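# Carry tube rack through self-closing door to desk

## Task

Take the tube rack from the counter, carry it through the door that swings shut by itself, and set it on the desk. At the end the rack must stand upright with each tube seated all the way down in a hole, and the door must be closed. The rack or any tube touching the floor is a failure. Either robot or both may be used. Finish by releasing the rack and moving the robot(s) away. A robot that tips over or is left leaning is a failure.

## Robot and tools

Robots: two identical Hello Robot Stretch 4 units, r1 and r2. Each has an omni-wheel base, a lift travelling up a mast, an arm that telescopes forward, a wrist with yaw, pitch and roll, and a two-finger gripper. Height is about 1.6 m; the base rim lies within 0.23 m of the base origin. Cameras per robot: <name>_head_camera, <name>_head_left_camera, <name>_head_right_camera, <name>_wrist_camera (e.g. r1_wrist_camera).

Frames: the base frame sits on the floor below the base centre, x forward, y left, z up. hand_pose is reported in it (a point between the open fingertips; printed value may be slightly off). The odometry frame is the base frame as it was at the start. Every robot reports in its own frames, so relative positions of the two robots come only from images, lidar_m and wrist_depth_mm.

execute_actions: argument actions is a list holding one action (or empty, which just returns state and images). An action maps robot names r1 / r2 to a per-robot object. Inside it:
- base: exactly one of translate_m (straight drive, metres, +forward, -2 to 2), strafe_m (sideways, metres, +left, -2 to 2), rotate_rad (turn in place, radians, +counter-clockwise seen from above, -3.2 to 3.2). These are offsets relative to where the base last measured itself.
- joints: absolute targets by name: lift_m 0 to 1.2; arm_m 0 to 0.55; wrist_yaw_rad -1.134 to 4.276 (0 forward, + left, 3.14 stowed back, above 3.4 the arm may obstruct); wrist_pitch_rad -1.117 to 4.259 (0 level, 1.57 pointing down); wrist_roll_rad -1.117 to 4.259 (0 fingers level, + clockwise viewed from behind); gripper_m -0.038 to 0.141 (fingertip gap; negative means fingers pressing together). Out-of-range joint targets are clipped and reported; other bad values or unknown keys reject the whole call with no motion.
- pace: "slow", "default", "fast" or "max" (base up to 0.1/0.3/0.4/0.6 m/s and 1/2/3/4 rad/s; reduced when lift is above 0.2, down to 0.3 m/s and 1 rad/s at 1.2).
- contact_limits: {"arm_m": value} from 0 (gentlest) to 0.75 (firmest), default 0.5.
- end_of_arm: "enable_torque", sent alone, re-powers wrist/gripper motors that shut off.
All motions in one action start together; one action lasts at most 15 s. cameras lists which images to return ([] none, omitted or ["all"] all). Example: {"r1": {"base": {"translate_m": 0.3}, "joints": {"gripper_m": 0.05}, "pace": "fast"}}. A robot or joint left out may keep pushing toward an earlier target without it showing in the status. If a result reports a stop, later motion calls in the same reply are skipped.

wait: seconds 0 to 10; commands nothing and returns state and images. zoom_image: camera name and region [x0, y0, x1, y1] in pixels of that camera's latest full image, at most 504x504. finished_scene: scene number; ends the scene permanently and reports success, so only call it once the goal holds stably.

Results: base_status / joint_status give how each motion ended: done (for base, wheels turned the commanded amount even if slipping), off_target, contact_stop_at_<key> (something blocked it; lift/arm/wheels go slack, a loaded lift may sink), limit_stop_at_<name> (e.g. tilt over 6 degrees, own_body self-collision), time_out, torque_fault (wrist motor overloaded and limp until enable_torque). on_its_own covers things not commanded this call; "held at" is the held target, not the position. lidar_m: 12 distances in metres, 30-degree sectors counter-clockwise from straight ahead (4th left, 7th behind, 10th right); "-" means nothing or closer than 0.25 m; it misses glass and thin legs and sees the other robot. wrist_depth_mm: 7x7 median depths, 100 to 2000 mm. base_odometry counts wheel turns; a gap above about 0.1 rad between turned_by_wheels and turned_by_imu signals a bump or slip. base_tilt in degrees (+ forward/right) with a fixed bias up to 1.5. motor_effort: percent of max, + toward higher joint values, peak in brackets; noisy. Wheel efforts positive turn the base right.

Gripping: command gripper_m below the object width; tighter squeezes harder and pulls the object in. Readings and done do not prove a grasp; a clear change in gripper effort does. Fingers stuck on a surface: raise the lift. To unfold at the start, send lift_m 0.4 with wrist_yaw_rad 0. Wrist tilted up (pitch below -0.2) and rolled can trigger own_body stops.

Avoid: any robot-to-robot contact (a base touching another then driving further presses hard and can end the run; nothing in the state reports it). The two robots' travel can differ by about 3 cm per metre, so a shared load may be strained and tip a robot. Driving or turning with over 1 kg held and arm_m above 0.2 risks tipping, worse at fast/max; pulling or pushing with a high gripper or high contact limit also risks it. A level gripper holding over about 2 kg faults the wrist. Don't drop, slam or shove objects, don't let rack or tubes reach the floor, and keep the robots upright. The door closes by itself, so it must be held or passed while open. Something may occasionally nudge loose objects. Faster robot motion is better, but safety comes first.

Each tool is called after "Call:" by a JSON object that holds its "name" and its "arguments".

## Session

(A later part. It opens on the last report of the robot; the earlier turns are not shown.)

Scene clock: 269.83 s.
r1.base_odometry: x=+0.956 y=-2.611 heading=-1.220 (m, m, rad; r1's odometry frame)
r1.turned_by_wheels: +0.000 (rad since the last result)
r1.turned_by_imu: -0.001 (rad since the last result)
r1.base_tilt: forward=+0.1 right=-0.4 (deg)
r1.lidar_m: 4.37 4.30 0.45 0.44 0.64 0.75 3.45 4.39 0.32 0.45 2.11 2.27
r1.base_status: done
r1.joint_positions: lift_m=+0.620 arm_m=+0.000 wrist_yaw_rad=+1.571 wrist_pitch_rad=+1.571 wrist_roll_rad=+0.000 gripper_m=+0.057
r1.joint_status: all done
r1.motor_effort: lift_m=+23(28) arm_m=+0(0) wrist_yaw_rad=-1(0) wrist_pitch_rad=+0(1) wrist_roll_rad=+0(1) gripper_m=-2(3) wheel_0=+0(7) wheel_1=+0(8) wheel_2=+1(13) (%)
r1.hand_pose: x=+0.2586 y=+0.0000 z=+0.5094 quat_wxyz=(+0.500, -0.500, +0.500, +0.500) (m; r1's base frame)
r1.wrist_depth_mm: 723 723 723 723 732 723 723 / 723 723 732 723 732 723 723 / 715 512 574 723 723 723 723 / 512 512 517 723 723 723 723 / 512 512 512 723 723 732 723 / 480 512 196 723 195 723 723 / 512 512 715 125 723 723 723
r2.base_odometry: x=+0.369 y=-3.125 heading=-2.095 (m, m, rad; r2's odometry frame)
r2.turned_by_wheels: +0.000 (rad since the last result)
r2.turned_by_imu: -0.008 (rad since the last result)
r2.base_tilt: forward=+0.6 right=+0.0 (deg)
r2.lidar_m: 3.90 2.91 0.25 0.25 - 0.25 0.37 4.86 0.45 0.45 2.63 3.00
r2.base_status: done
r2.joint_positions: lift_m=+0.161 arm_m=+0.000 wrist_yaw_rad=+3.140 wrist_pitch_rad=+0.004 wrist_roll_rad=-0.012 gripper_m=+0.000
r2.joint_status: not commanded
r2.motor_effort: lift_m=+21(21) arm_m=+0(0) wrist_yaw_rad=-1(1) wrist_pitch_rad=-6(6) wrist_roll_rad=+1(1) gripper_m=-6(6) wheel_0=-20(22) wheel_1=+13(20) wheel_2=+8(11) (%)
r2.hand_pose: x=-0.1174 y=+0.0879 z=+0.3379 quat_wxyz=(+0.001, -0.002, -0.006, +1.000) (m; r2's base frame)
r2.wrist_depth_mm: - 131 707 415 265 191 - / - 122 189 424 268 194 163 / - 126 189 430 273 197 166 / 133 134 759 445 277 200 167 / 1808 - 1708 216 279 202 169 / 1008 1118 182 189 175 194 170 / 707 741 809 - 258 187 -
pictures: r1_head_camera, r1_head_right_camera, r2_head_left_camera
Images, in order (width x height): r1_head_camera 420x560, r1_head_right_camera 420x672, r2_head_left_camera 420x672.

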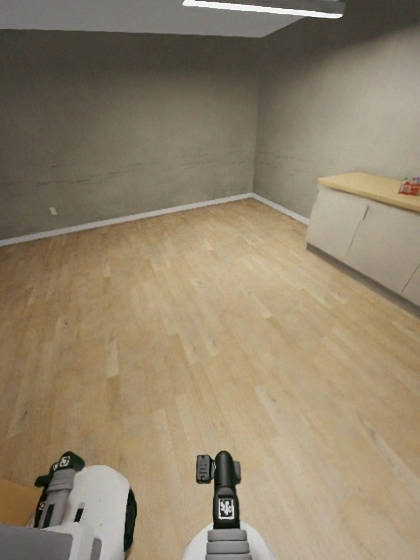

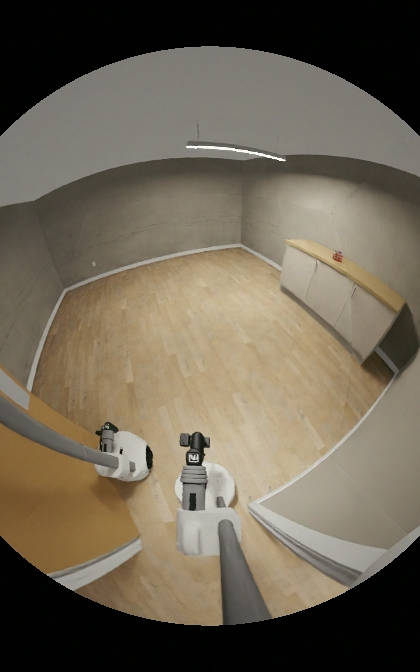

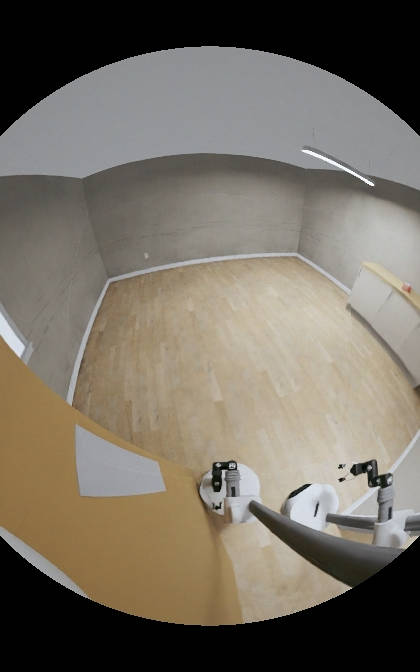

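Call:
{"name": "zoom_image", "arguments": {"camera": "r1_head_camera", "region": [370, 160, 420, 215]}}

Call:
{"name": "zoom_image", "arguments": {"camera": "r1_head_right_camera", "region": [310, 230, 370, 285]}}

Region (370, 160, 420, 215) of r1_head_camera's 420x560 image, scaled by 9.164, with more detail than that image has; it fills the left 458 columns of this view, and the rest is white.

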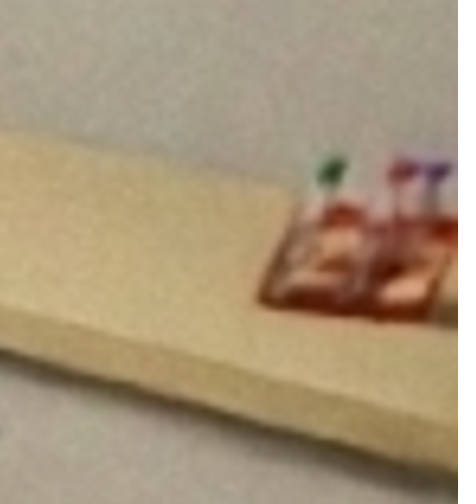

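Region (310, 230, 370, 285) of r1_head_right_camera's 420x672 image, scaled by 8.400, with more detail than that image has; it fills the top 462 rows of this view, and the rest is white.

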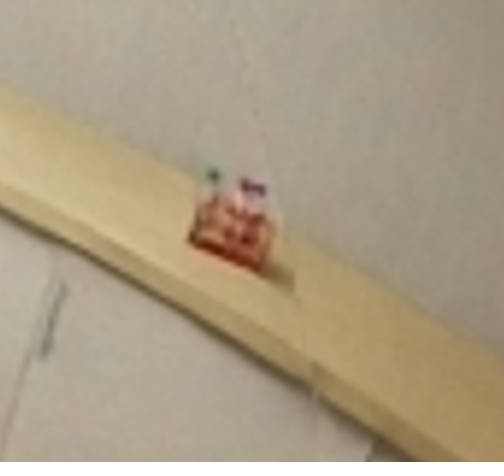

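Call:
{"name": "execute_actions", "arguments": {"actions": [{"r1": {"base": {"rotate_rad": -0.693}, "pace": "max"}, "r2": {"base": {"strafe_m": -0.025}, "pace": "default"}}], "cameras": ["r1_head_camera", "r1_head_right_camera", "r1_head_left_camera"]}}

Scene clock: 297.83 s.
r1.base_odometry: x=+0.956 y=-2.611 heading=-1.913 (m, m, rad; r1's odometry frame)
r1.turned_by_wheels: -0.693 (rad since the last result)
r1.turned_by_imu: -0.695 (rad since the last result)
r1.base_tilt: forward=+0.2 right=-0.3 (deg)
r1.lidar_m: 2.16 2.87 4.31 0.44 0.41 0.64 0.68 2.80 4.38 0.32 0.37 0.95
r1.base_status: done
r1.joint_positions: lift_m=+0.620 arm_m=+0.000 wrist_yaw_rad=+1.571 wrist_pitch_rad=+1.571 wrist_roll_rad=+0.000 gripper_m=+0.057
r1.joint_status: not commanded
r1.motor_effort: lift_m=+23(23) arm_m=-1(1) wrist_yaw_rad=+1(2) wrist_pitch_rad=-1(0) wrist_roll_rad=+0(0) gripper_m=-4(2) wheel_0=+1(7) wheel_1=+1(9) wheel_2=+0(6) (%)
r1.hand_pose: x=+0.2586 y=+0.0000 z=+0.5094 quat_wxyz=(+0.500, -0.500, +0.500, +0.500) (m; r1's base frame)
r1.wrist_depth_mm: 668 723 732 723 723 732 732 / 723 723 723 723 732 732 723 / 723 517 574 723 732 723 723 / 517 517 517 723 732 723 723 / 512 512 512 723 723 723 723 / 484 512 196 715 195 723 723 / 512 517 723 125 723 723 723
r2.base_odometry: x=+0.347 y=-3.113 heading=-2.095 (m, m, rad; r2's odometry frame)
r2.turned_by_wheels: +0.000 (rad since the last result)
r2.turned_by_imu: +0.001 (rad since the last result)
r2.base_tilt: forward=+0.6 right=-0.2 (deg)
r2.lidar_m: 3.90 2.96 0.25 0.25 0.26 0.25 0.40 4.85 0.42 0.46 2.59 3.00
r2.base_status: done
r2.joint_positions: lift_m=+0.161 arm_m=+0.000 wrist_yaw_rad=+3.140 wrist_pitch_rad=+0.004 wrist_roll_rad=-0.012 gripper_m=+0.000
r2.joint_status: not commanded
r2.motor_effort: lift_m=+21(21) arm_m=+0(0) wrist_yaw_rad=-1(2) wrist_pitch_rad=-6(6) wrist_roll_rad=+1(0) gripper_m=-8(4) wheel_0=-6(19) wheel_1=+2(15) wheel_2=+2(6) (%)
r2.hand_pose: x=-0.1174 y=+0.0879 z=+0.3379 quat_wxyz=(+0.001, -0.002, -0.006, +1.000) (m; r2's base frame)
r2.wrist_depth_mm: - 131 - 436 267 191 - / - 122 189 452 273 193 162 / - 126 190 462 278 198 164 / 132 134 - 466 283 200 167 / 1756 - 1921 216 285 202 169 / 1025 1118 182 187 175 195 169 / 715 741 798 - 263 188 -
pictures: r1_head_camera, r1_head_left_camera, r1_head_right_camera
Images, in order (width x height): r1_head_camera 420x560, r1_head_left_camera 420x672, r1_head_right_camera 420x672.

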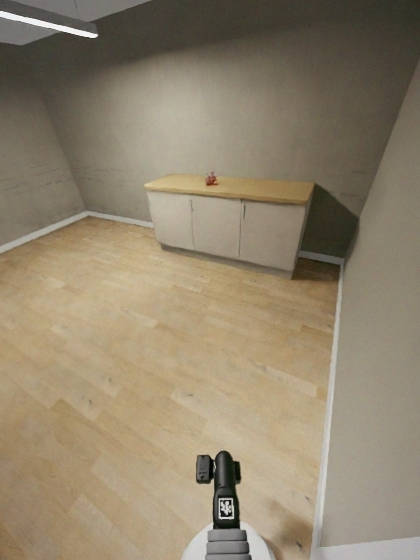

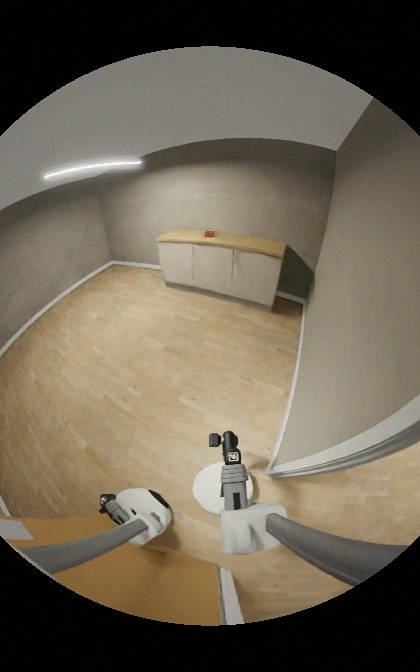

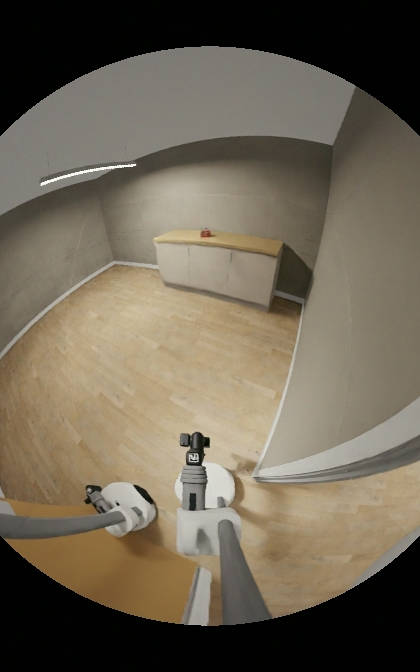

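Call:
{"name": "execute_actions", "arguments": {"actions": [{"r1": {"base": {"translate_m": 1.93}, "joints": {"lift_m": 1.2, "arm_m": 0.2, "gripper_m": 0.12}, "pace": "max"}, "r2": {"base": {"rotate_rad": 0.28}, "pace": "slow"}}], "cameras": ["r1_head_camera", "r1_wrist_camera", "r2_head_left_camera"]}}

Scene clock: 320.10 s.
r1.base_odometry: x=+0.309 y=-4.429 heading=-1.913 (m, m, rad; r1's odometry frame)
r1.turned_by_wheels: +0.000 (rad since the last result)
r1.turned_by_imu: -0.004 (rad since the last result)
r1.base_tilt: forward=+0.3 right=-0.2 (deg)
r1.lidar_m: 0.39 0.50 3.40 3.53 3.92 2.05 1.75 1.22 1.15 0.56 0.40 0.35
r1.base_status: done
r1.joint_positions: lift_m=+1.200 arm_m=+0.199 wrist_yaw_rad=+1.571 wrist_pitch_rad=+1.571 wrist_roll_rad=+0.000 gripper_m=+0.120
r1.joint_status: all done
r1.motor_effort: lift_m=+22(27) arm_m=+5(6) wrist_yaw_rad=+0(1) wrist_pitch_rad=-1(1) wrist_roll_rad=+0(0) gripper_m=+0(2) wheel_0=+1(7) wheel_1=+1(9) wheel_2=+1(13) (%)
r1.hand_pose: x=+0.4573 y=+0.0000 z=+1.0895 quat_wxyz=(+0.500, -0.500, +0.500, +0.500) (m; r1's base frame)
r1.wrist_depth_mm: 1255 1281 1281 1281 402 402 402 / 1281 1281 1281 1281 402 402 402 / 1281 1281 1281 1308 399 402 399 / 1281 1078 1205 1281 399 399 351 / 1308 1060 1255 399 402 399 366 / 1281 1281 1281 402 397 399 399 / 1281 1281 1281 123 399 399 399
r2.base_odometry: x=+0.347 y=-3.113 heading=-1.816 (m, m, rad; r2's odometry frame)
r2.turned_by_wheels: +0.279 (rad since the last result)
r2.turned_by_imu: +0.278 (rad since the last result)
r2.base_tilt: forward=+0.6 right=+0.0 (deg)
r2.lidar_m: 3.90 0.29 0.25 - 0.25 0.28 - 0.97 1.00 2.02 2.17 4.02
r2.base_status: done
r2.joint_positions: lift_m=+0.161 arm_m=+0.000 wrist_yaw_rad=+3.140 wrist_pitch_rad=+0.004 wrist_roll_rad=-0.012 gripper_m=+0.000
r2.joint_status: not commanded
r2.motor_effort: lift_m=+21(21) arm_m=+0(0) wrist_yaw_rad=-1(0) wrist_pitch_rad=-6(6) wrist_roll_rad=+0(2) gripper_m=-4(4) wheel_0=-7(8) wheel_1=+0(4) wheel_2=-3(6) (%)
r2.hand_pose: x=-0.1174 y=+0.0879 z=+0.3379 quat_wxyz=(+0.001, -0.002, -0.006, +1.000) (m; r2's base frame)
r2.wrist_depth_mm: - 131 - - 373 208 - / - 122 189 - 382 213 164 / - 126 189 - 394 217 166 / 132 135 - - 404 221 169 / 1863 - - 216 410 222 169 / 1025 1118 182 187 174 211 171 / 707 741 798 - 340 197 -
pictures: r1_head_camera, r1_wrist_camera, r2_head_left_camera
camera_calibration (this result's frames):
r1_wrist_camera: T_world_to_cam=[[0.999572, -0.028503, 0.00664566, -0.462609], [-0.0283508, -0.999357, -0.0219695, 0.0977638], [0.00726759, 0.0217717, -0.999737, 1.3157], [0, 0, 0, 1]] pos_world=[0.45562, 0.0558701, 1.32058]
Images, in order (width x height): r1_head_camera 420x560, r1_wrist_camera 616x392, r2_head_left_camera 420x672.

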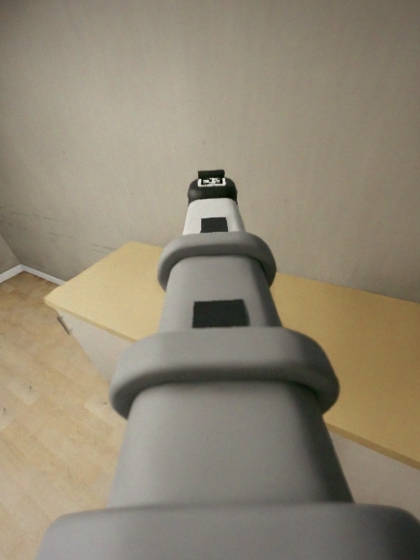

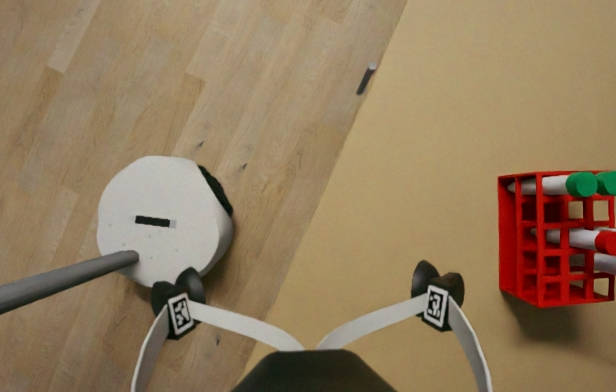

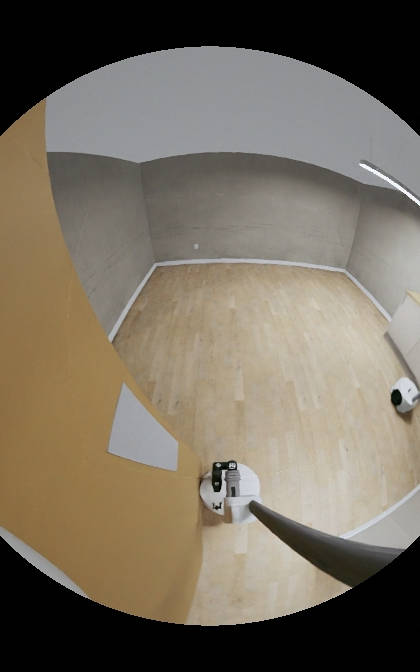

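Call:
{"name": "zoom_image", "arguments": {"camera": "r1_wrist_camera", "region": [400, 150, 616, 340]}}

Region (400, 150, 616, 340) of r1_wrist_camera's 616x392 image, scaled by 2.333; it fills the top 443 rows of this view, and the rest is white.

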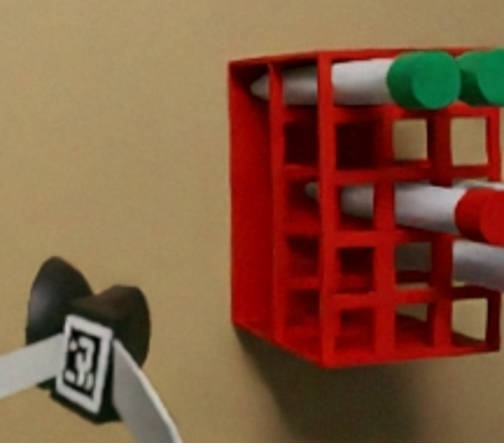

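Call:
{"name": "zoom_image", "arguments": {"camera": "r1_wrist_camera", "region": [130, 240, 490, 392]}}

Region (130, 240, 490, 392) of r1_wrist_camera's 616x392 image, scaled by 1.400; it fills the top 213 rows of this view, and the rest is white.

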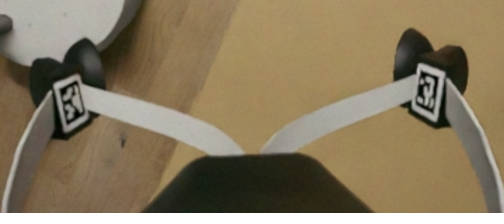

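Call:
{"name": "execute_actions", "arguments": {"actions": [{"r1": {"base": {"strafe_m": 0.035}, "joints": {"arm_m": 0.451}, "pace": "fast"}, "r2": {"base": {"translate_m": 0.09}, "pace": "default"}}], "cameras": ["r1_wrist_camera", "r2_head_left_camera"]}}

Scene clock: 344.53 s.
r1.base_odometry: x=+0.342 y=-4.441 heading=-1.913 (m, m, rad; r1's odometry frame)
r1.turned_by_wheels: +0.000 (rad since the last result)
r1.turned_by_imu: +0.001 (rad since the last result)
r1.base_tilt: forward=+0.2 right=-0.2 (deg)
r1.lidar_m: 0.41 0.58 3.39 3.49 3.90 2.02 1.83 1.24 1.19 0.63 0.41 0.38
r1.base_status: done
r1.joint_positions: lift_m=+1.200 arm_m=+0.450 wrist_yaw_rad=+1.571 wrist_pitch_rad=+1.571 wrist_roll_rad=+0.000 gripper_m=+0.120
r1.joint_status: all done
r1.motor_effort: lift_m=+22(22) arm_m=+6(5) wrist_yaw_rad=+2(2) wrist_pitch_rad=-1(1) wrist_roll_rad=+0(0) gripper_m=+1(1) wheel_0=+1(7) wheel_1=-2(9) wheel_2=+0(2) (%)
r1.hand_pose: x=+0.7083 y=+0.0000 z=+1.0895 quat_wxyz=(+0.500, -0.500, +0.500, +0.500) (m; r1's base frame)
r1.wrist_depth_mm: 1281 1281 399 402 399 399 402 / 1255 1281 399 399 399 402 399 / 1281 1281 397 399 399 399 402 / 1078 399 399 399 399 399 399 / 1078 399 397 324 399 399 399 / 1255 397 397 322 281 399 399 / 397 397 397 123 399 397 399
r2.base_odometry: x=+0.325 y=-3.200 heading=-1.815 (m, m, rad; r2's odometry frame)
r2.turned_by_wheels: +0.000 (rad since the last result)
r2.turned_by_imu: +0.001 (rad since the last result)
r2.base_tilt: forward=+0.5 right=-0.2 (deg)
r2.lidar_m: 3.81 2.11 0.25 - 0.25 0.27 0.76 1.01 1.14 1.99 2.72 3.93
r2.base_status: done
r2.joint_positions: lift_m=+0.161 arm_m=+0.000 wrist_yaw_rad=+3.140 wrist_pitch_rad=+0.004 wrist_roll_rad=-0.012 gripper_m=+0.000
r2.joint_status: not commanded
r2.motor_effort: lift_m=+21(21) arm_m=+0(0) wrist_yaw_rad=-1(1) wrist_pitch_rad=-6(6) wrist_roll_rad=+1(1) gripper_m=-4(8) wheel_0=-1(5) wheel_1=+5(8) wheel_2=-1(11) (%)
r2.hand_pose: x=-0.1174 y=+0.0879 z=+0.3379 quat_wxyz=(+0.001, -0.002, -0.006, +1.000) (m; r2's base frame)
r2.wrist_depth_mm: - 131 - - 375 208 - / - 122 189 - 384 213 164 / - 126 189 - 394 217 167 / 133 134 - - 404 220 168 / 1808 - - 216 410 223 170 / 1025 1118 182 189 174 209 170 / 715 732 809 - 342 198 -
pictures: r1_wrist_camera, r2_head_left_camera
camera_calibration (this result's frames):
r1_wrist_camera: T_world_to_cam=[[0.999573, -0.0284714, 0.00664566, -0.713458], [-0.0283192, -0.999357, -0.0219696, 0.104859], [0.0072669, 0.0217721, -0.999737, 1.31388], [0, 0, 0, 1]] pos_world=[0.706575, 0.055873, 1.32058]
Images, in order (width x height): r1_wrist_camera 616x392, r2_head_left_camera 420x672.

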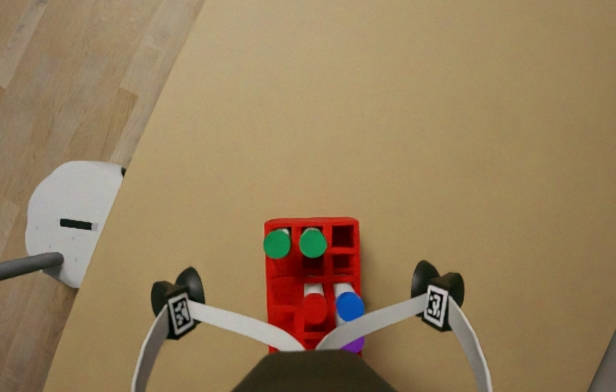

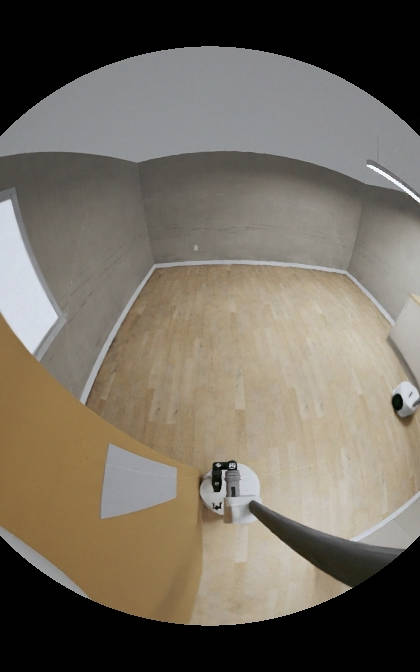

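Call:
{"name": "zoom_image", "arguments": {"camera": "r1_wrist_camera", "region": [230, 200, 400, 370]}}

Region (230, 200, 400, 370) of r1_wrist_camera's 616x392 image, scaled by 2.965.

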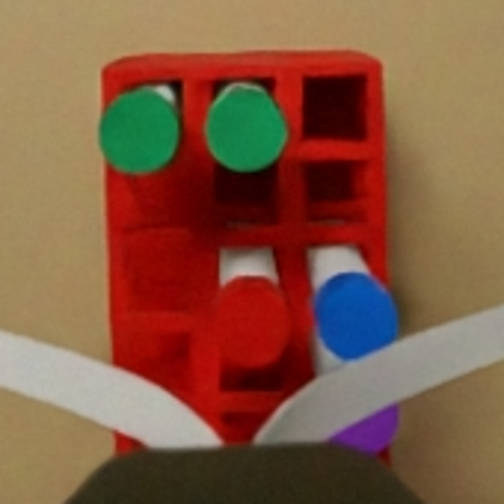

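Call:
{"name": "execute_actions", "arguments": {"actions": [{"r1": {"joints": {"lift_m": 1.103, "arm_m": 0.456}, "pace": "fast"}}], "cameras": ["r1_wrist_camera"]}}

Scene clock: 360.10 s.
r1.base_odometry: x=+0.342 y=-4.441 heading=-1.913 (m, m, rad; r1's odometry frame)
r1.turned_by_wheels: +0.000 (rad since the last result)
r1.turned_by_imu: +0.001 (rad since the last result)
r1.base_tilt: forward=+0.2 right=-0.4 (deg)
r1.lidar_m: 0.38 0.54 3.38 3.49 3.88 2.02 1.79 1.27 1.17 0.62 0.41 0.39
r1.base_status: not commanded
r1.joint_positions: lift_m=+1.103 arm_m=+0.455 wrist_yaw_rad=+1.571 wrist_pitch_rad=+1.571 wrist_roll_rad=+0.000 gripper_m=+0.120
r1.joint_status: all done
r1.motor_effort: lift_m=+15(21) arm_m=+6(6) wrist_yaw_rad=+0(0) wrist_pitch_rad=-1(1) wrist_roll_rad=+0(0) gripper_m=+0(0) wheel_0=+1(1) wheel_1=-2(2) wheel_2=+0(0) (%)
r1.hand_pose: x=+0.7133 y=+0.0000 z=+0.9931 quat_wxyz=(+0.500, -0.500, +0.500, +0.500) (m; r1's base frame)
r1.wrist_depth_mm: 1182 304 304 304 304 306 306 / 1182 304 304 304 306 304 306 / 1205 304 304 303 304 304 304 / 976 303 303 303 304 304 304 / 303 303 304 229 304 304 304 / 303 303 212 228 229 303 303 / 303 303 301 123 304 303 304
r2.base_odometry: x=+0.325 y=-3.200 heading=-1.815 (m, m, rad; r2's odometry frame)
r2.turned_by_wheels: +0.000 (rad since the last result)
r2.turned_by_imu: +0.001 (rad since the last result)
r2.base_tilt: forward=+0.5 right=+0.0 (deg)
r2.lidar_m: 3.81 2.12 0.25 - 0.25 0.28 0.77 1.03 1.14 1.99 2.72 3.92
r2.base_status: not commanded
r2.joint_positions: lift_m=+0.161 arm_m=+0.000 wrist_yaw_rad=+3.140 wrist_pitch_rad=+0.004 wrist_roll_rad=-0.012 gripper_m=+0.000
r2.joint_status: not commanded
r2.motor_effort: lift_m=+21(20) arm_m=+0(0) wrist_yaw_rad=-1(1) wrist_pitch_rad=-6(6) wrist_roll_rad=+2(1) gripper_m=-5(4) wheel_0=-1(1) wheel_1=+5(5) wheel_2=-1(1) (%)
r2.hand_pose: x=-0.1174 y=+0.0879 z=+0.3379 quat_wxyz=(+0.001, -0.002, -0.006, +1.000) (m; r2's base frame)
r2.wrist_depth_mm: - 131 - - 375 208 - / - 122 189 - 384 213 163 / - 127 189 - 399 217 167 / 132 135 - - 404 221 168 / 1808 - - 216 413 223 170 / 1008 1098 182 188 173 211 170 / 723 732 798 - 340 197 -
pictures: r1_wrist_camera
camera_calibration (this result's frames):
r1_wrist_camera: T_world_to_cam=[[0.999573, -0.0284713, 0.00664566, -0.71782], [-0.0283191, -0.999357, -0.0219695, 0.102884], [0.00726689, 0.0217719, -0.999737, 1.21752], [0, 0, 0, 1]] pos_world=[0.711579, 0.055873, 1.22423]
Images, in order (width x height): r1_wrist_camera 616x392.

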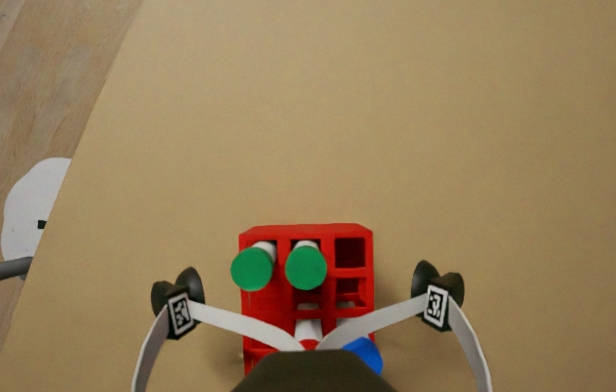

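Call:
{"name": "zoom_image", "arguments": {"camera": "r1_wrist_camera", "region": [140, 210, 480, 392]}}

Region (140, 210, 480, 392) of r1_wrist_camera's 616x392 image, scaled by 1.482; it fills the top 270 rows of this view, and the rest is white.

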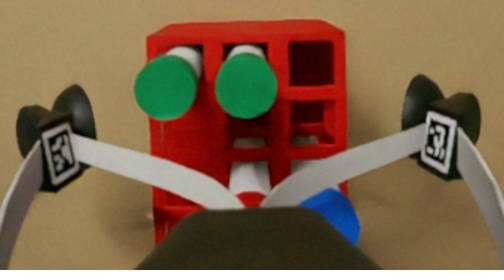

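Call:
{"name": "execute_actions", "arguments": {"actions": [{"r1": {"joints": {"gripper_m": 0.058}, "pace": "slow"}}], "cameras": ["r1_wrist_camera"]}}

Scene clock: 374.90 s.
r1.base_odometry: x=+0.342 y=-4.441 heading=-1.913 (m, m, rad; r1's odometry frame)
r1.turned_by_wheels: +0.000 (rad since the last result)
r1.turned_by_imu: +0.002 (rad since the last result)
r1.base_tilt: forward=+0.1 right=-0.2 (deg)
r1.lidar_m: 0.41 0.53 3.38 3.49 3.90 1.98 1.79 1.24 1.18 0.62 0.42 0.36
r1.base_status: not commanded
r1.joint_positions: lift_m=+1.103 arm_m=+0.455 wrist_yaw_rad=+1.571 wrist_pitch_rad=+1.571 wrist_roll_rad=+0.000 gripper_m=+0.058
r1.joint_status: all done
r1.motor_effort: lift_m=+15(15) arm_m=+6(6) wrist_yaw_rad=+0(0) wrist_pitch_rad=-1(1) wrist_roll_rad=+1(0) gripper_m=-12(12) wheel_0=+1(1) wheel_1=-2(2) wheel_2=+0(0) (%)
r1.hand_pose: x=+0.7133 y=+0.0000 z=+0.9931 quat_wxyz=(+0.500, -0.500, +0.500, +0.500) (m; r1's base frame)
r1.wrist_depth_mm: 1205 304 304 304 304 304 304 / 1205 303 304 303 304 304 304 / 1182 304 303 303 303 304 303 / 976 303 304 303 304 304 303 / 303 303 304 228 303 304 303 / 301 303 191 228 195 304 304 / 301 303 303 123 303 303 303
r2.base_odometry: x=+0.325 y=-3.200 heading=-1.815 (m, m, rad; r2's odometry frame)
r2.turned_by_wheels: +0.000 (rad since the last result)
r2.turned_by_imu: +0.002 (rad since the last result)
r2.base_tilt: forward=+0.7 right=-0.1 (deg)
r2.lidar_m: 3.80 2.12 0.25 - 0.25 0.28 0.77 1.03 1.14 2.01 2.72 3.93
r2.base_status: not commanded
r2.joint_positions: lift_m=+0.161 arm_m=+0.000 wrist_yaw_rad=+3.140 wrist_pitch_rad=+0.004 wrist_roll_rad=-0.012 gripper_m=+0.000
r2.joint_status: not commanded
r2.motor_effort: lift_m=+21(20) arm_m=+0(0) wrist_yaw_rad=-1(1) wrist_pitch_rad=-6(7) wrist_roll_rad=+2(1) gripper_m=-7(7) wheel_0=-1(1) wheel_1=+5(5) wheel_2=-1(1) (%)
r2.hand_pose: x=-0.1174 y=+0.0879 z=+0.3379 quat_wxyz=(+0.001, -0.002, -0.006, +1.000) (m; r2's base frame)
r2.wrist_depth_mm: - 131 - - 373 208 - / - 122 190 - 384 213 163 / - 126 189 - 397 216 166 / 133 134 - - 404 220 168 / 1808 - - 217 413 223 170 / 1042 1098 182 188 174 210 170 / 715 750 820 - 342 197 -
pictures: r1_wrist_camera
camera_calibration (this result's frames):
r1_wrist_camera: T_world_to_cam=[[0.999573, -0.0284716, 0.00664566, -0.71782], [-0.0283195, -0.999357, -0.0219696, 0.102885], [0.0072669, 0.0217721, -0.999737, 1.21752], [0, 0, 0, 1]] pos_world=[0.711579, 0.055873, 1.22423]
Images, in order (width x height): r1_wrist_camera 616x392.

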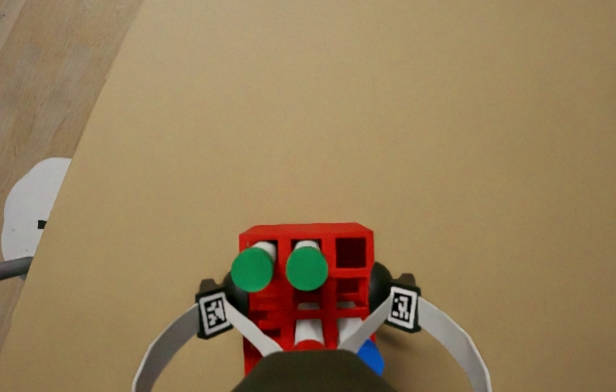

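Call:
{"name": "zoom_image", "arguments": {"camera": "r1_wrist_camera", "region": [180, 215, 440, 392]}}

Region (180, 215, 440, 392) of r1_wrist_camera's 616x392 image, scaled by 1.938; it fills the top 343 rows of this view, and the rest is white.

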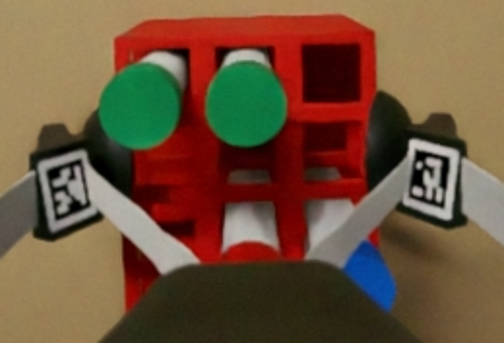

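Call:
{"name": "execute_actions", "arguments": {"actions": [{"r1": {"joints": {"gripper_m": 0.026, "lift_m": 1.095}, "pace": "slow"}}], "cameras": ["r1_wrist_camera"]}}

Scene clock: 381.90 s.
r1.base_odometry: x=+0.342 y=-4.441 heading=-1.913 (m, m, rad; r1's odometry frame)
r1.turned_by_wheels: +0.000 (rad since the last result)
r1.turned_by_imu: +0.001 (rad since the last result)
r1.base_tilt: forward=+0.4 right=-0.2 (deg)
r1.lidar_m: 0.41 0.55 3.37 3.49 3.89 2.02 1.77 1.26 1.17 0.61 0.43 0.35
r1.base_status: not commanded
r1.joint_positions: lift_m=+1.095 arm_m=+0.455 wrist_yaw_rad=+1.571 wrist_pitch_rad=+1.571 wrist_roll_rad=+0.000 gripper_m=+0.027
r1.joint_status: all done
r1.motor_effort: lift_m=+14(16) arm_m=+6(6) wrist_yaw_rad=-1(2) wrist_pitch_rad=-1(1) wrist_roll_rad=+0(0) gripper_m=-33(33) wheel_0=+1(1) wheel_1=-2(2) wheel_2=+0(0) (%)
r1.hand_pose: x=+0.7133 y=+0.0000 z=+0.9852 quat_wxyz=(+0.500, -0.500, +0.500, +0.500) (m; r1's base frame)
r1.wrist_depth_mm: 1182 296 297 296 296 297 297 / 1182 296 296 296 296 297 297 / 1160 296 296 297 297 296 296 / 296 294 296 296 296 297 296 / 294 294 296 218 297 296 296 / 294 294 189 218 202 296 297 / 294 294 294 152 296 296 296
r2.base_odometry: x=+0.325 y=-3.200 heading=-1.815 (m, m, rad; r2's odometry frame)
r2.turned_by_wheels: +0.000 (rad since the last result)
r2.turned_by_imu: +0.002 (rad since the last result)
r2.base_tilt: forward=+0.6 right=+0.0 (deg)
r2.lidar_m: 3.81 2.12 0.25 - 0.25 0.29 0.76 1.03 1.13 1.99 2.70 3.93
r2.base_status: not commanded
r2.joint_positions: lift_m=+0.161 arm_m=+0.000 wrist_yaw_rad=+3.140 wrist_pitch_rad=+0.004 wrist_roll_rad=-0.012 gripper_m=+0.000
r2.joint_status: not commanded
r2.motor_effort: lift_m=+21(21) arm_m=-1(0) wrist_yaw_rad=-1(1) wrist_pitch_rad=-6(6) wrist_roll_rad=+0(1) gripper_m=-7(7) wheel_0=-1(1) wheel_1=+5(5) wheel_2=-1(1) (%)
r2.hand_pose: x=-0.1174 y=+0.0879 z=+0.3379 quat_wxyz=(+0.001, -0.002, -0.006, +1.000) (m; r2's base frame)
r2.wrist_depth_mm: - 131 - - 375 208 - / - 122 189 - 384 213 164 / - 126 189 - 392 218 166 / 133 134 - - 404 220 168 / 1756 - - 217 410 224 170 / 1025 1118 182 188 174 210 170 / 715 732 798 - 343 197 -
pictures: r1_wrist_camera
camera_calibration (this result's frames):
r1_wrist_camera: T_world_to_cam=[[0.999572, -0.0284976, 0.00664566, -0.717768], [-0.0283454, -0.999357, -0.0219696, 0.102728], [0.00726747, 0.0217719, -0.999737, 1.20955], [0, 0, 0, 1]] pos_world=[0.711583, 0.0558731, 1.21626]
Images, in order (width x height): r1_wrist_camera 616x392.

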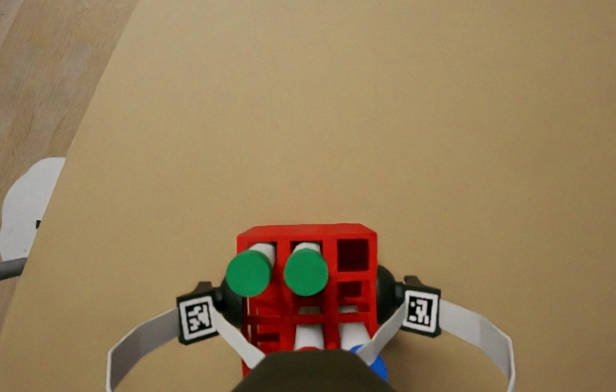

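Call:
{"name": "execute_actions", "arguments": {"actions": [{"r1": {"base": {"translate_m": -0.18}, "joints": {"lift_m": 1.135}, "pace": "fast"}}], "cameras": ["r1_wrist_camera", "r1_head_left_camera"]}}

Scene clock: 406.73 s.
r1.base_odometry: x=+0.402 y=-4.271 heading=-1.913 (m, m, rad; r1's odometry frame)
r1.turned_by_wheels: +0.000 (rad since the last result)
r1.turned_by_imu: +0.002 (rad since the last result)
r1.base_tilt: forward=+0.1 right=-0.2 (deg)
r1.lidar_m: 0.57 0.76 3.46 3.55 3.76 1.85 1.67 1.16 1.10 0.86 0.58 0.53
r1.base_status: done
r1.joint_positions: lift_m=+1.135 arm_m=+0.455 wrist_yaw_rad=+1.571 wrist_pitch_rad=+1.571 wrist_roll_rad=+0.000 gripper_m=+0.027
r1.joint_status: all done
r1.motor_effort: lift_m=+25(26) arm_m=+6(6) wrist_yaw_rad=+1(0) wrist_pitch_rad=-2(1) wrist_roll_rad=+0(0) gripper_m=-31(33) wheel_0=+0(4) wheel_1=-2(8) wheel_2=-2(10) (%)
r1.hand_pose: x=+0.7133 y=+0.0000 z=+1.0243 quat_wxyz=(+0.500, -0.500, +0.500, +0.500) (m; r1's base frame)
r1.wrist_depth_mm: 1229 1229 1229 1229 336 336 336 / 1229 1229 1229 1229 334 336 336 / 1205 1229 1229 336 336 334 334 / 1025 1098 1205 334 334 334 336 / 1008 1060 1205 217 336 334 334 / 1229 1205 186 218 202 334 334 / 1229 1229 334 153 332 334 334
r2.base_odometry: x=+0.325 y=-3.200 heading=-1.815 (m, m, rad; r2's odometry frame)
r2.turned_by_wheels: +0.000 (rad since the last result)
r2.turned_by_imu: +0.002 (rad since the last result)
r2.base_tilt: forward=+0.6 right=-0.2 (deg)
r2.lidar_m: 3.81 2.10 0.25 - 0.25 0.27 0.78 1.02 1.14 1.83 2.71 3.91
r2.base_status: not commanded
r2.joint_positions: lift_m=+0.161 arm_m=+0.000 wrist_yaw_rad=+3.140 wrist_pitch_rad=+0.004 wrist_roll_rad=-0.012 gripper_m=+0.000
r2.joint_status: not commanded
r2.motor_effort: lift_m=+20(20) arm_m=+0(0) wrist_yaw_rad=-1(1) wrist_pitch_rad=-6(6) wrist_roll_rad=+1(1) gripper_m=-6(5) wheel_0=-1(1) wheel_1=+5(5) wheel_2=-1(1) (%)
r2.hand_pose: x=-0.1174 y=+0.0879 z=+0.3379 quat_wxyz=(+0.001, -0.002, -0.006, +1.000) (m; r2's base frame)
r2.wrist_depth_mm: - 131 - - 375 208 - / - 122 189 - 387 213 164 / - 126 189 - 397 218 167 / 132 134 - - 410 220 168 / 1808 - - 216 410 223 170 / 1025 1118 182 188 174 211 171 / 707 732 809 - 342 197 -
pictures: r1_head_left_camera, r1_wrist_camera
camera_calibration (this result's frames):
r1_wrist_camera: T_world_to_cam=[[0.999572, -0.0284975, 0.00664566, -0.718041], [-0.0283453, -0.999357, -0.0219696, 0.103588], [0.00726747, 0.0217719, -0.999737, 1.24869], [0, 0, 0, 1]] pos_world=[0.711595, 0.0558731, 1.25541]
Images, in order (width x height): r1_head_left_camera 420x672, r1_wrist_camera 616x392.

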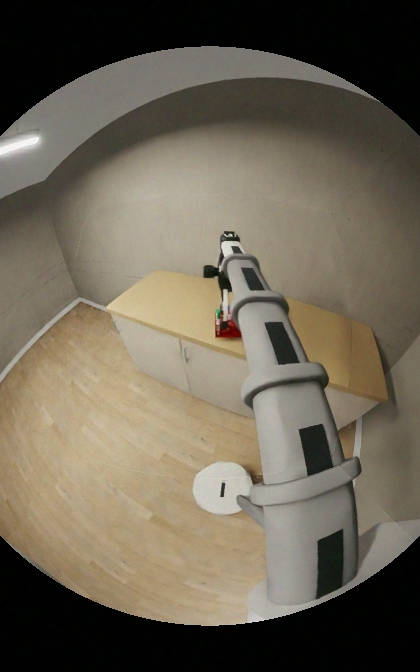

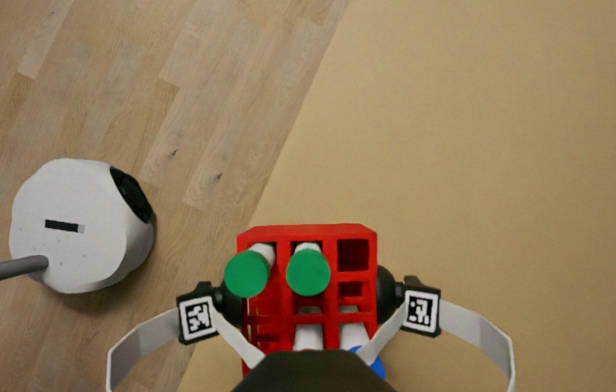

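Call:
{"name": "execute_actions", "arguments": {"actions": [{"r1": {"base": {"translate_m": -2.0}, "joints": {"arm_m": 0.0}, "pace": "max"}}], "cameras": ["r1_wrist_camera", "r1_head_left_camera", "r1_head_right_camera", "r2_head_right_camera"]}}

Scene clock: 424.67 s.
r1.base_odometry: x=+1.074 y=-2.387 heading=-1.913 (m, m, rad; r1's odometry frame)
r1.turned_by_wheels: +0.000 (rad since the last result)
r1.turned_by_imu: +0.011 (rad since the last result)
r1.base_tilt: forward=+0.1 right=-0.1 (deg)
r1.lidar_m: 0.28 4.06 0.45 0.40 0.44 0.39 0.41 2.44 4.31 4.35 0.45 0.25
r1.base_status: done
r1.joint_positions: lift_m=+1.135 arm_m=+0.001 wrist_yaw_rad=+1.571 wrist_pitch_rad=+1.571 wrist_roll_rad=+0.000 gripper_m=+0.027
r1.joint_status: all done
r1.motor_effort: lift_m=+25(25) arm_m=-6(6) wrist_yaw_rad=+1(1) wrist_pitch_rad=-1(1) wrist_roll_rad=+0(0) gripper_m=-31(31) wheel_0=+0(8) wheel_1=-1(7) wheel_2=+1(10) (%)
r1.hand_pose: x=+0.2595 y=+0.0000 z=+1.0243 quat_wxyz=(+0.500, -0.500, +0.500, +0.500) (m; r1's base frame)
r1.wrist_depth_mm: 759 946 831 1229 1229 1205 1229 / 798 1098 1229 1229 1229 1229 1229 / 878 1229 1229 1205 1229 1205 1205 / 976 1229 1008 1229 1229 1229 1229 / 1229 1205 1008 218 1229 1229 1229 / 484 634 185 218 202 1229 1229 / 1205 1205 1205 154 1182 1229 1229
r2.base_odometry: x=+0.325 y=-3.200 heading=-1.815 (m, m, rad; r2's odometry frame)
r2.turned_by_wheels: +0.000 (rad since the last result)
r2.turned_by_imu: +0.005 (rad since the last result)
r2.base_tilt: forward=+0.5 right=-0.1 (deg)
r2.lidar_m: 3.82 2.13 0.25 - 0.25 0.27 0.45 0.41 0.60 2.59 2.72 3.94
r2.base_status: not commanded
r2.joint_positions: lift_m=+0.161 arm_m=+0.000 wrist_yaw_rad=+3.140 wrist_pitch_rad=+0.004 wrist_roll_rad=-0.012 gripper_m=+0.000
r2.joint_status: not commanded
r2.motor_effort: lift_m=+21(21) arm_m=-1(0) wrist_yaw_rad=-1(1) wrist_pitch_rad=-6(6) wrist_roll_rad=+1(0) gripper_m=-3(6) wheel_0=-1(1) wheel_1=+5(5) wheel_2=-1(1) (%)
r2.hand_pose: x=-0.1174 y=+0.0879 z=+0.3379 quat_wxyz=(+0.001, -0.002, -0.006, +1.000) (m; r2's base frame)
r2.wrist_depth_mm: - 131 - - 375 208 - / - 122 190 - 384 214 163 / - 126 190 - 397 217 167 / 132 134 - - 404 221 168 / 1756 1808 1921 216 413 223 170 / 500 530 182 189 174 211 170 / 477 488 574 - 342 198 -
pictures: r1_head_left_camera, r1_head_right_camera, r1_wrist_camera, r2_head_right_camera
camera_calibration (this result's frames):
r1_wrist_camera: T_world_to_cam=[[0.99957, -0.0285565, 0.00664567, -0.264456], [-0.0284043, -0.999355, -0.0219695, 0.0907412], [0.00726876, 0.0217713, -0.999737, 1.25199], [0, 0, 0, 1]] pos_world=[0.257819, 0.0558731, 1.25541]
Images, in order (width x height): r1_head_left_camera 420x672, r1_head_right_camera 420x672, r1_wrist_camera 616x392, r2_head_right_camera 420x672.

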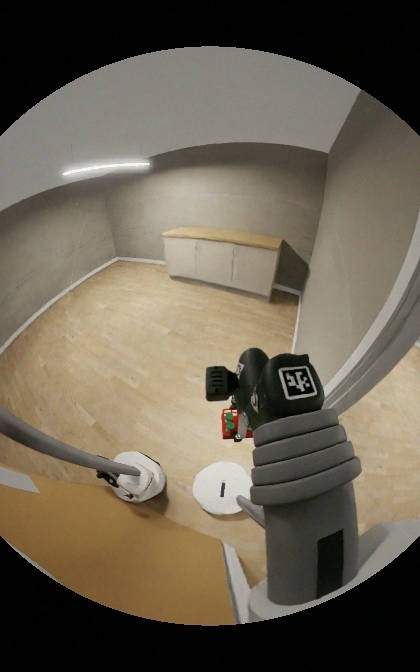

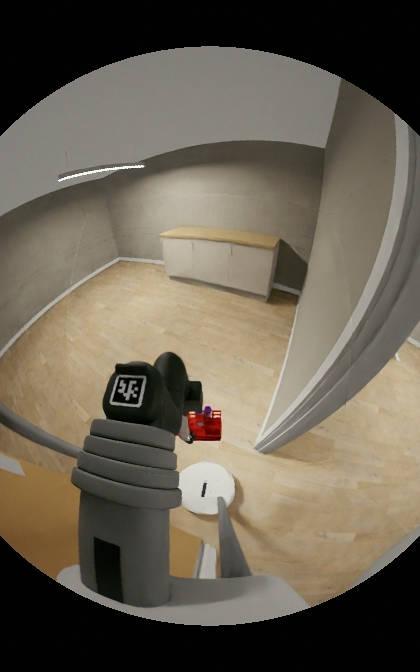

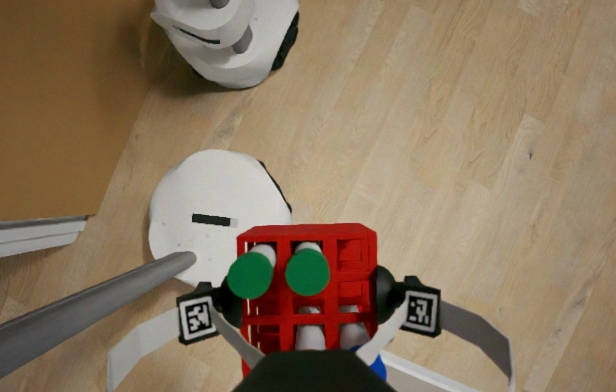

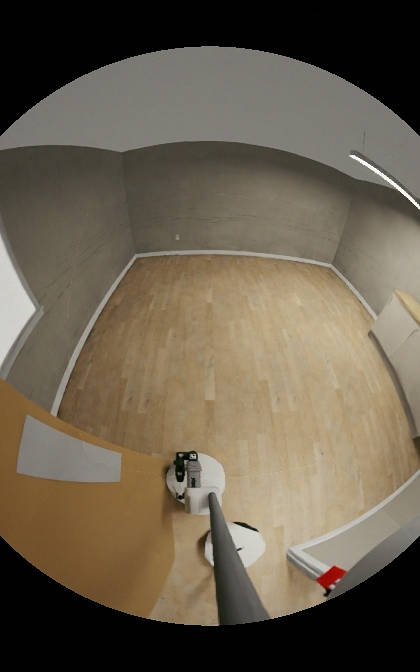

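Call:
{"name": "zoom_image", "arguments": {"camera": "r1_head_right_camera", "region": [150, 390, 330, 590]}}

Region (150, 390, 330, 590) of r1_head_right_camera's 420x672 image, scaled by 2.520, with more detail than that image has; it fills the left 454 columns of this view, and the rest is white.

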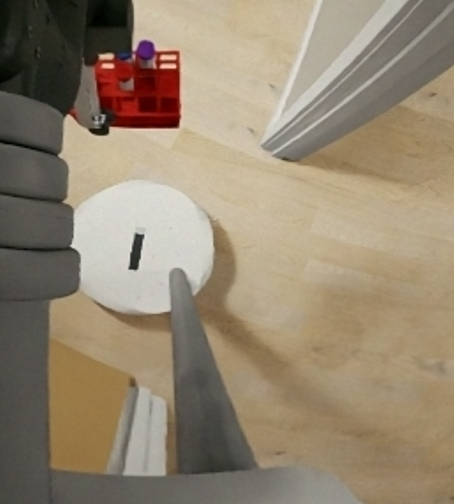

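Call:
{"name": "execute_actions", "arguments": {"actions": [{"r1": {"base": {"rotate_rad": -0.75}, "joints": {"lift_m": 0.95}, "pace": "fast"}}], "cameras": ["r1_wrist_camera", "r1_head_right_camera", "r1_head_camera"]}}

Scene clock: 445.03 s.
r1.base_odometry: x=+1.074 y=-2.388 heading=-2.662 (m, m, rad; r1's odometry frame)
r1.turned_by_wheels: -0.749 (rad since the last result)
r1.turned_by_imu: -0.751 (rad since the last result)
r1.base_tilt: forward=+0.1 right=-0.2 (deg)
r1.lidar_m: 0.31 2.36 2.73 4.42 0.41 0.43 0.39 0.40 0.52 3.61 4.30 0.26
r1.base_status: done
r1.joint_positions: lift_m=+0.950 arm_m=+0.001 wrist_yaw_rad=+1.571 wrist_pitch_rad=+1.571 wrist_roll_rad=+0.000 gripper_m=+0.027
r1.joint_status: all done
r1.motor_effort: lift_m=+15(22) arm_m=-6(6) wrist_yaw_rad=+0(1) wrist_pitch_rad=-1(1) wrist_roll_rad=+0(0) gripper_m=-32(32) wheel_0=+3(6) wheel_1=+1(7) wheel_2=+3(6) (%)
r1.hand_pose: x=+0.2595 y=+0.0000 z=+0.8401 quat_wxyz=(+0.500, -0.500, +0.500, +0.500) (m; r1's base frame)
r1.wrist_depth_mm: 676 946 1060 1042 1042 1060 1060 / 831 1008 1060 1042 1042 1042 1060 / 1042 1042 1042 1042 1042 1042 1042 / 1025 842 831 1042 1060 1042 917 / 946 831 842 218 788 615 517 / 480 634 186 218 202 415 362 / 854 1025 1042 151 1042 1042 347
r2.base_odometry: x=+0.325 y=-3.200 heading=-1.815 (m, m, rad; r2's odometry frame)
r2.turned_by_wheels: +0.000 (rad since the last result)
r2.turned_by_imu: +0.002 (rad since the last result)
r2.base_tilt: forward=+0.4 right=-0.1 (deg)
r2.lidar_m: 3.82 2.12 0.25 - 0.25 0.27 0.45 0.40 1.11 2.61 2.72 3.93
r2.base_status: not commanded
r2.joint_positions: lift_m=+0.161 arm_m=+0.000 wrist_yaw_rad=+3.140 wrist_pitch_rad=+0.004 wrist_roll_rad=-0.012 gripper_m=+0.000
r2.joint_status: not commanded
r2.motor_effort: lift_m=+21(21) arm_m=+0(0) wrist_yaw_rad=-1(1) wrist_pitch_rad=-6(6) wrist_roll_rad=+1(1) gripper_m=-7(4) wheel_0=-1(1) wheel_1=+5(5) wheel_2=-1(1) (%)
r2.hand_pose: x=-0.1174 y=+0.0879 z=+0.3379 quat_wxyz=(+0.001, -0.002, -0.006, +1.000) (m; r2's base frame)
r2.wrist_depth_mm: - 131 - - 370 208 - / - 122 190 - 384 213 163 / - 126 189 - 397 216 166 / 133 135 732 - 407 220 169 / 1808 - 750 217 410 223 170 / 512 530 182 187 173 211 170 / 484 488 580 - 342 197 -
pictures: r1_head_camera, r1_head_right_camera, r1_wrist_camera
camera_calibration (this result's frames):
r1_wrist_camera: T_world_to_cam=[[0.99957, -0.0285517, 0.00664567, -0.263232], [-0.0283995, -0.999355, -0.0219696, 0.086693], [0.00726865, 0.0217715, -0.999737, 1.06782], [0, 0, 0, 1]] pos_world=[0.257819, 0.0558735, 1.07119]
Images, in order (width x height): r1_head_camera 420x560, r1_head_right_camera 420x672, r1_wrist_camera 616x392.

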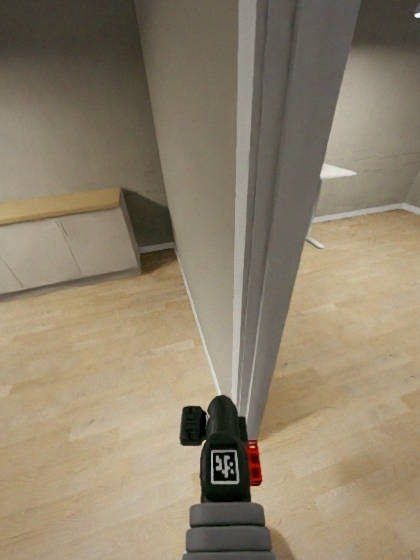

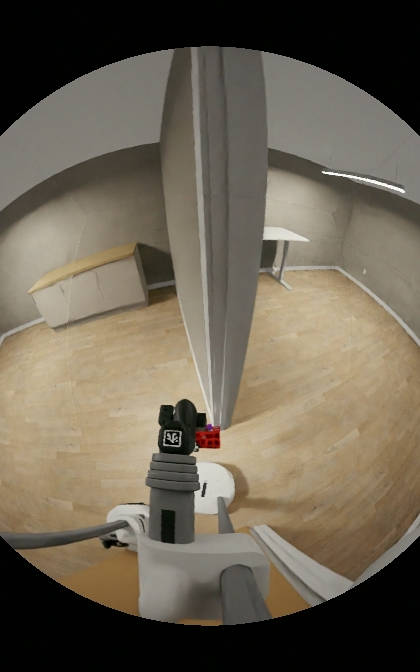

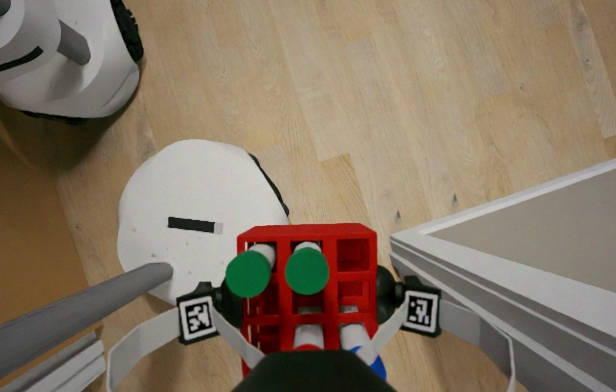

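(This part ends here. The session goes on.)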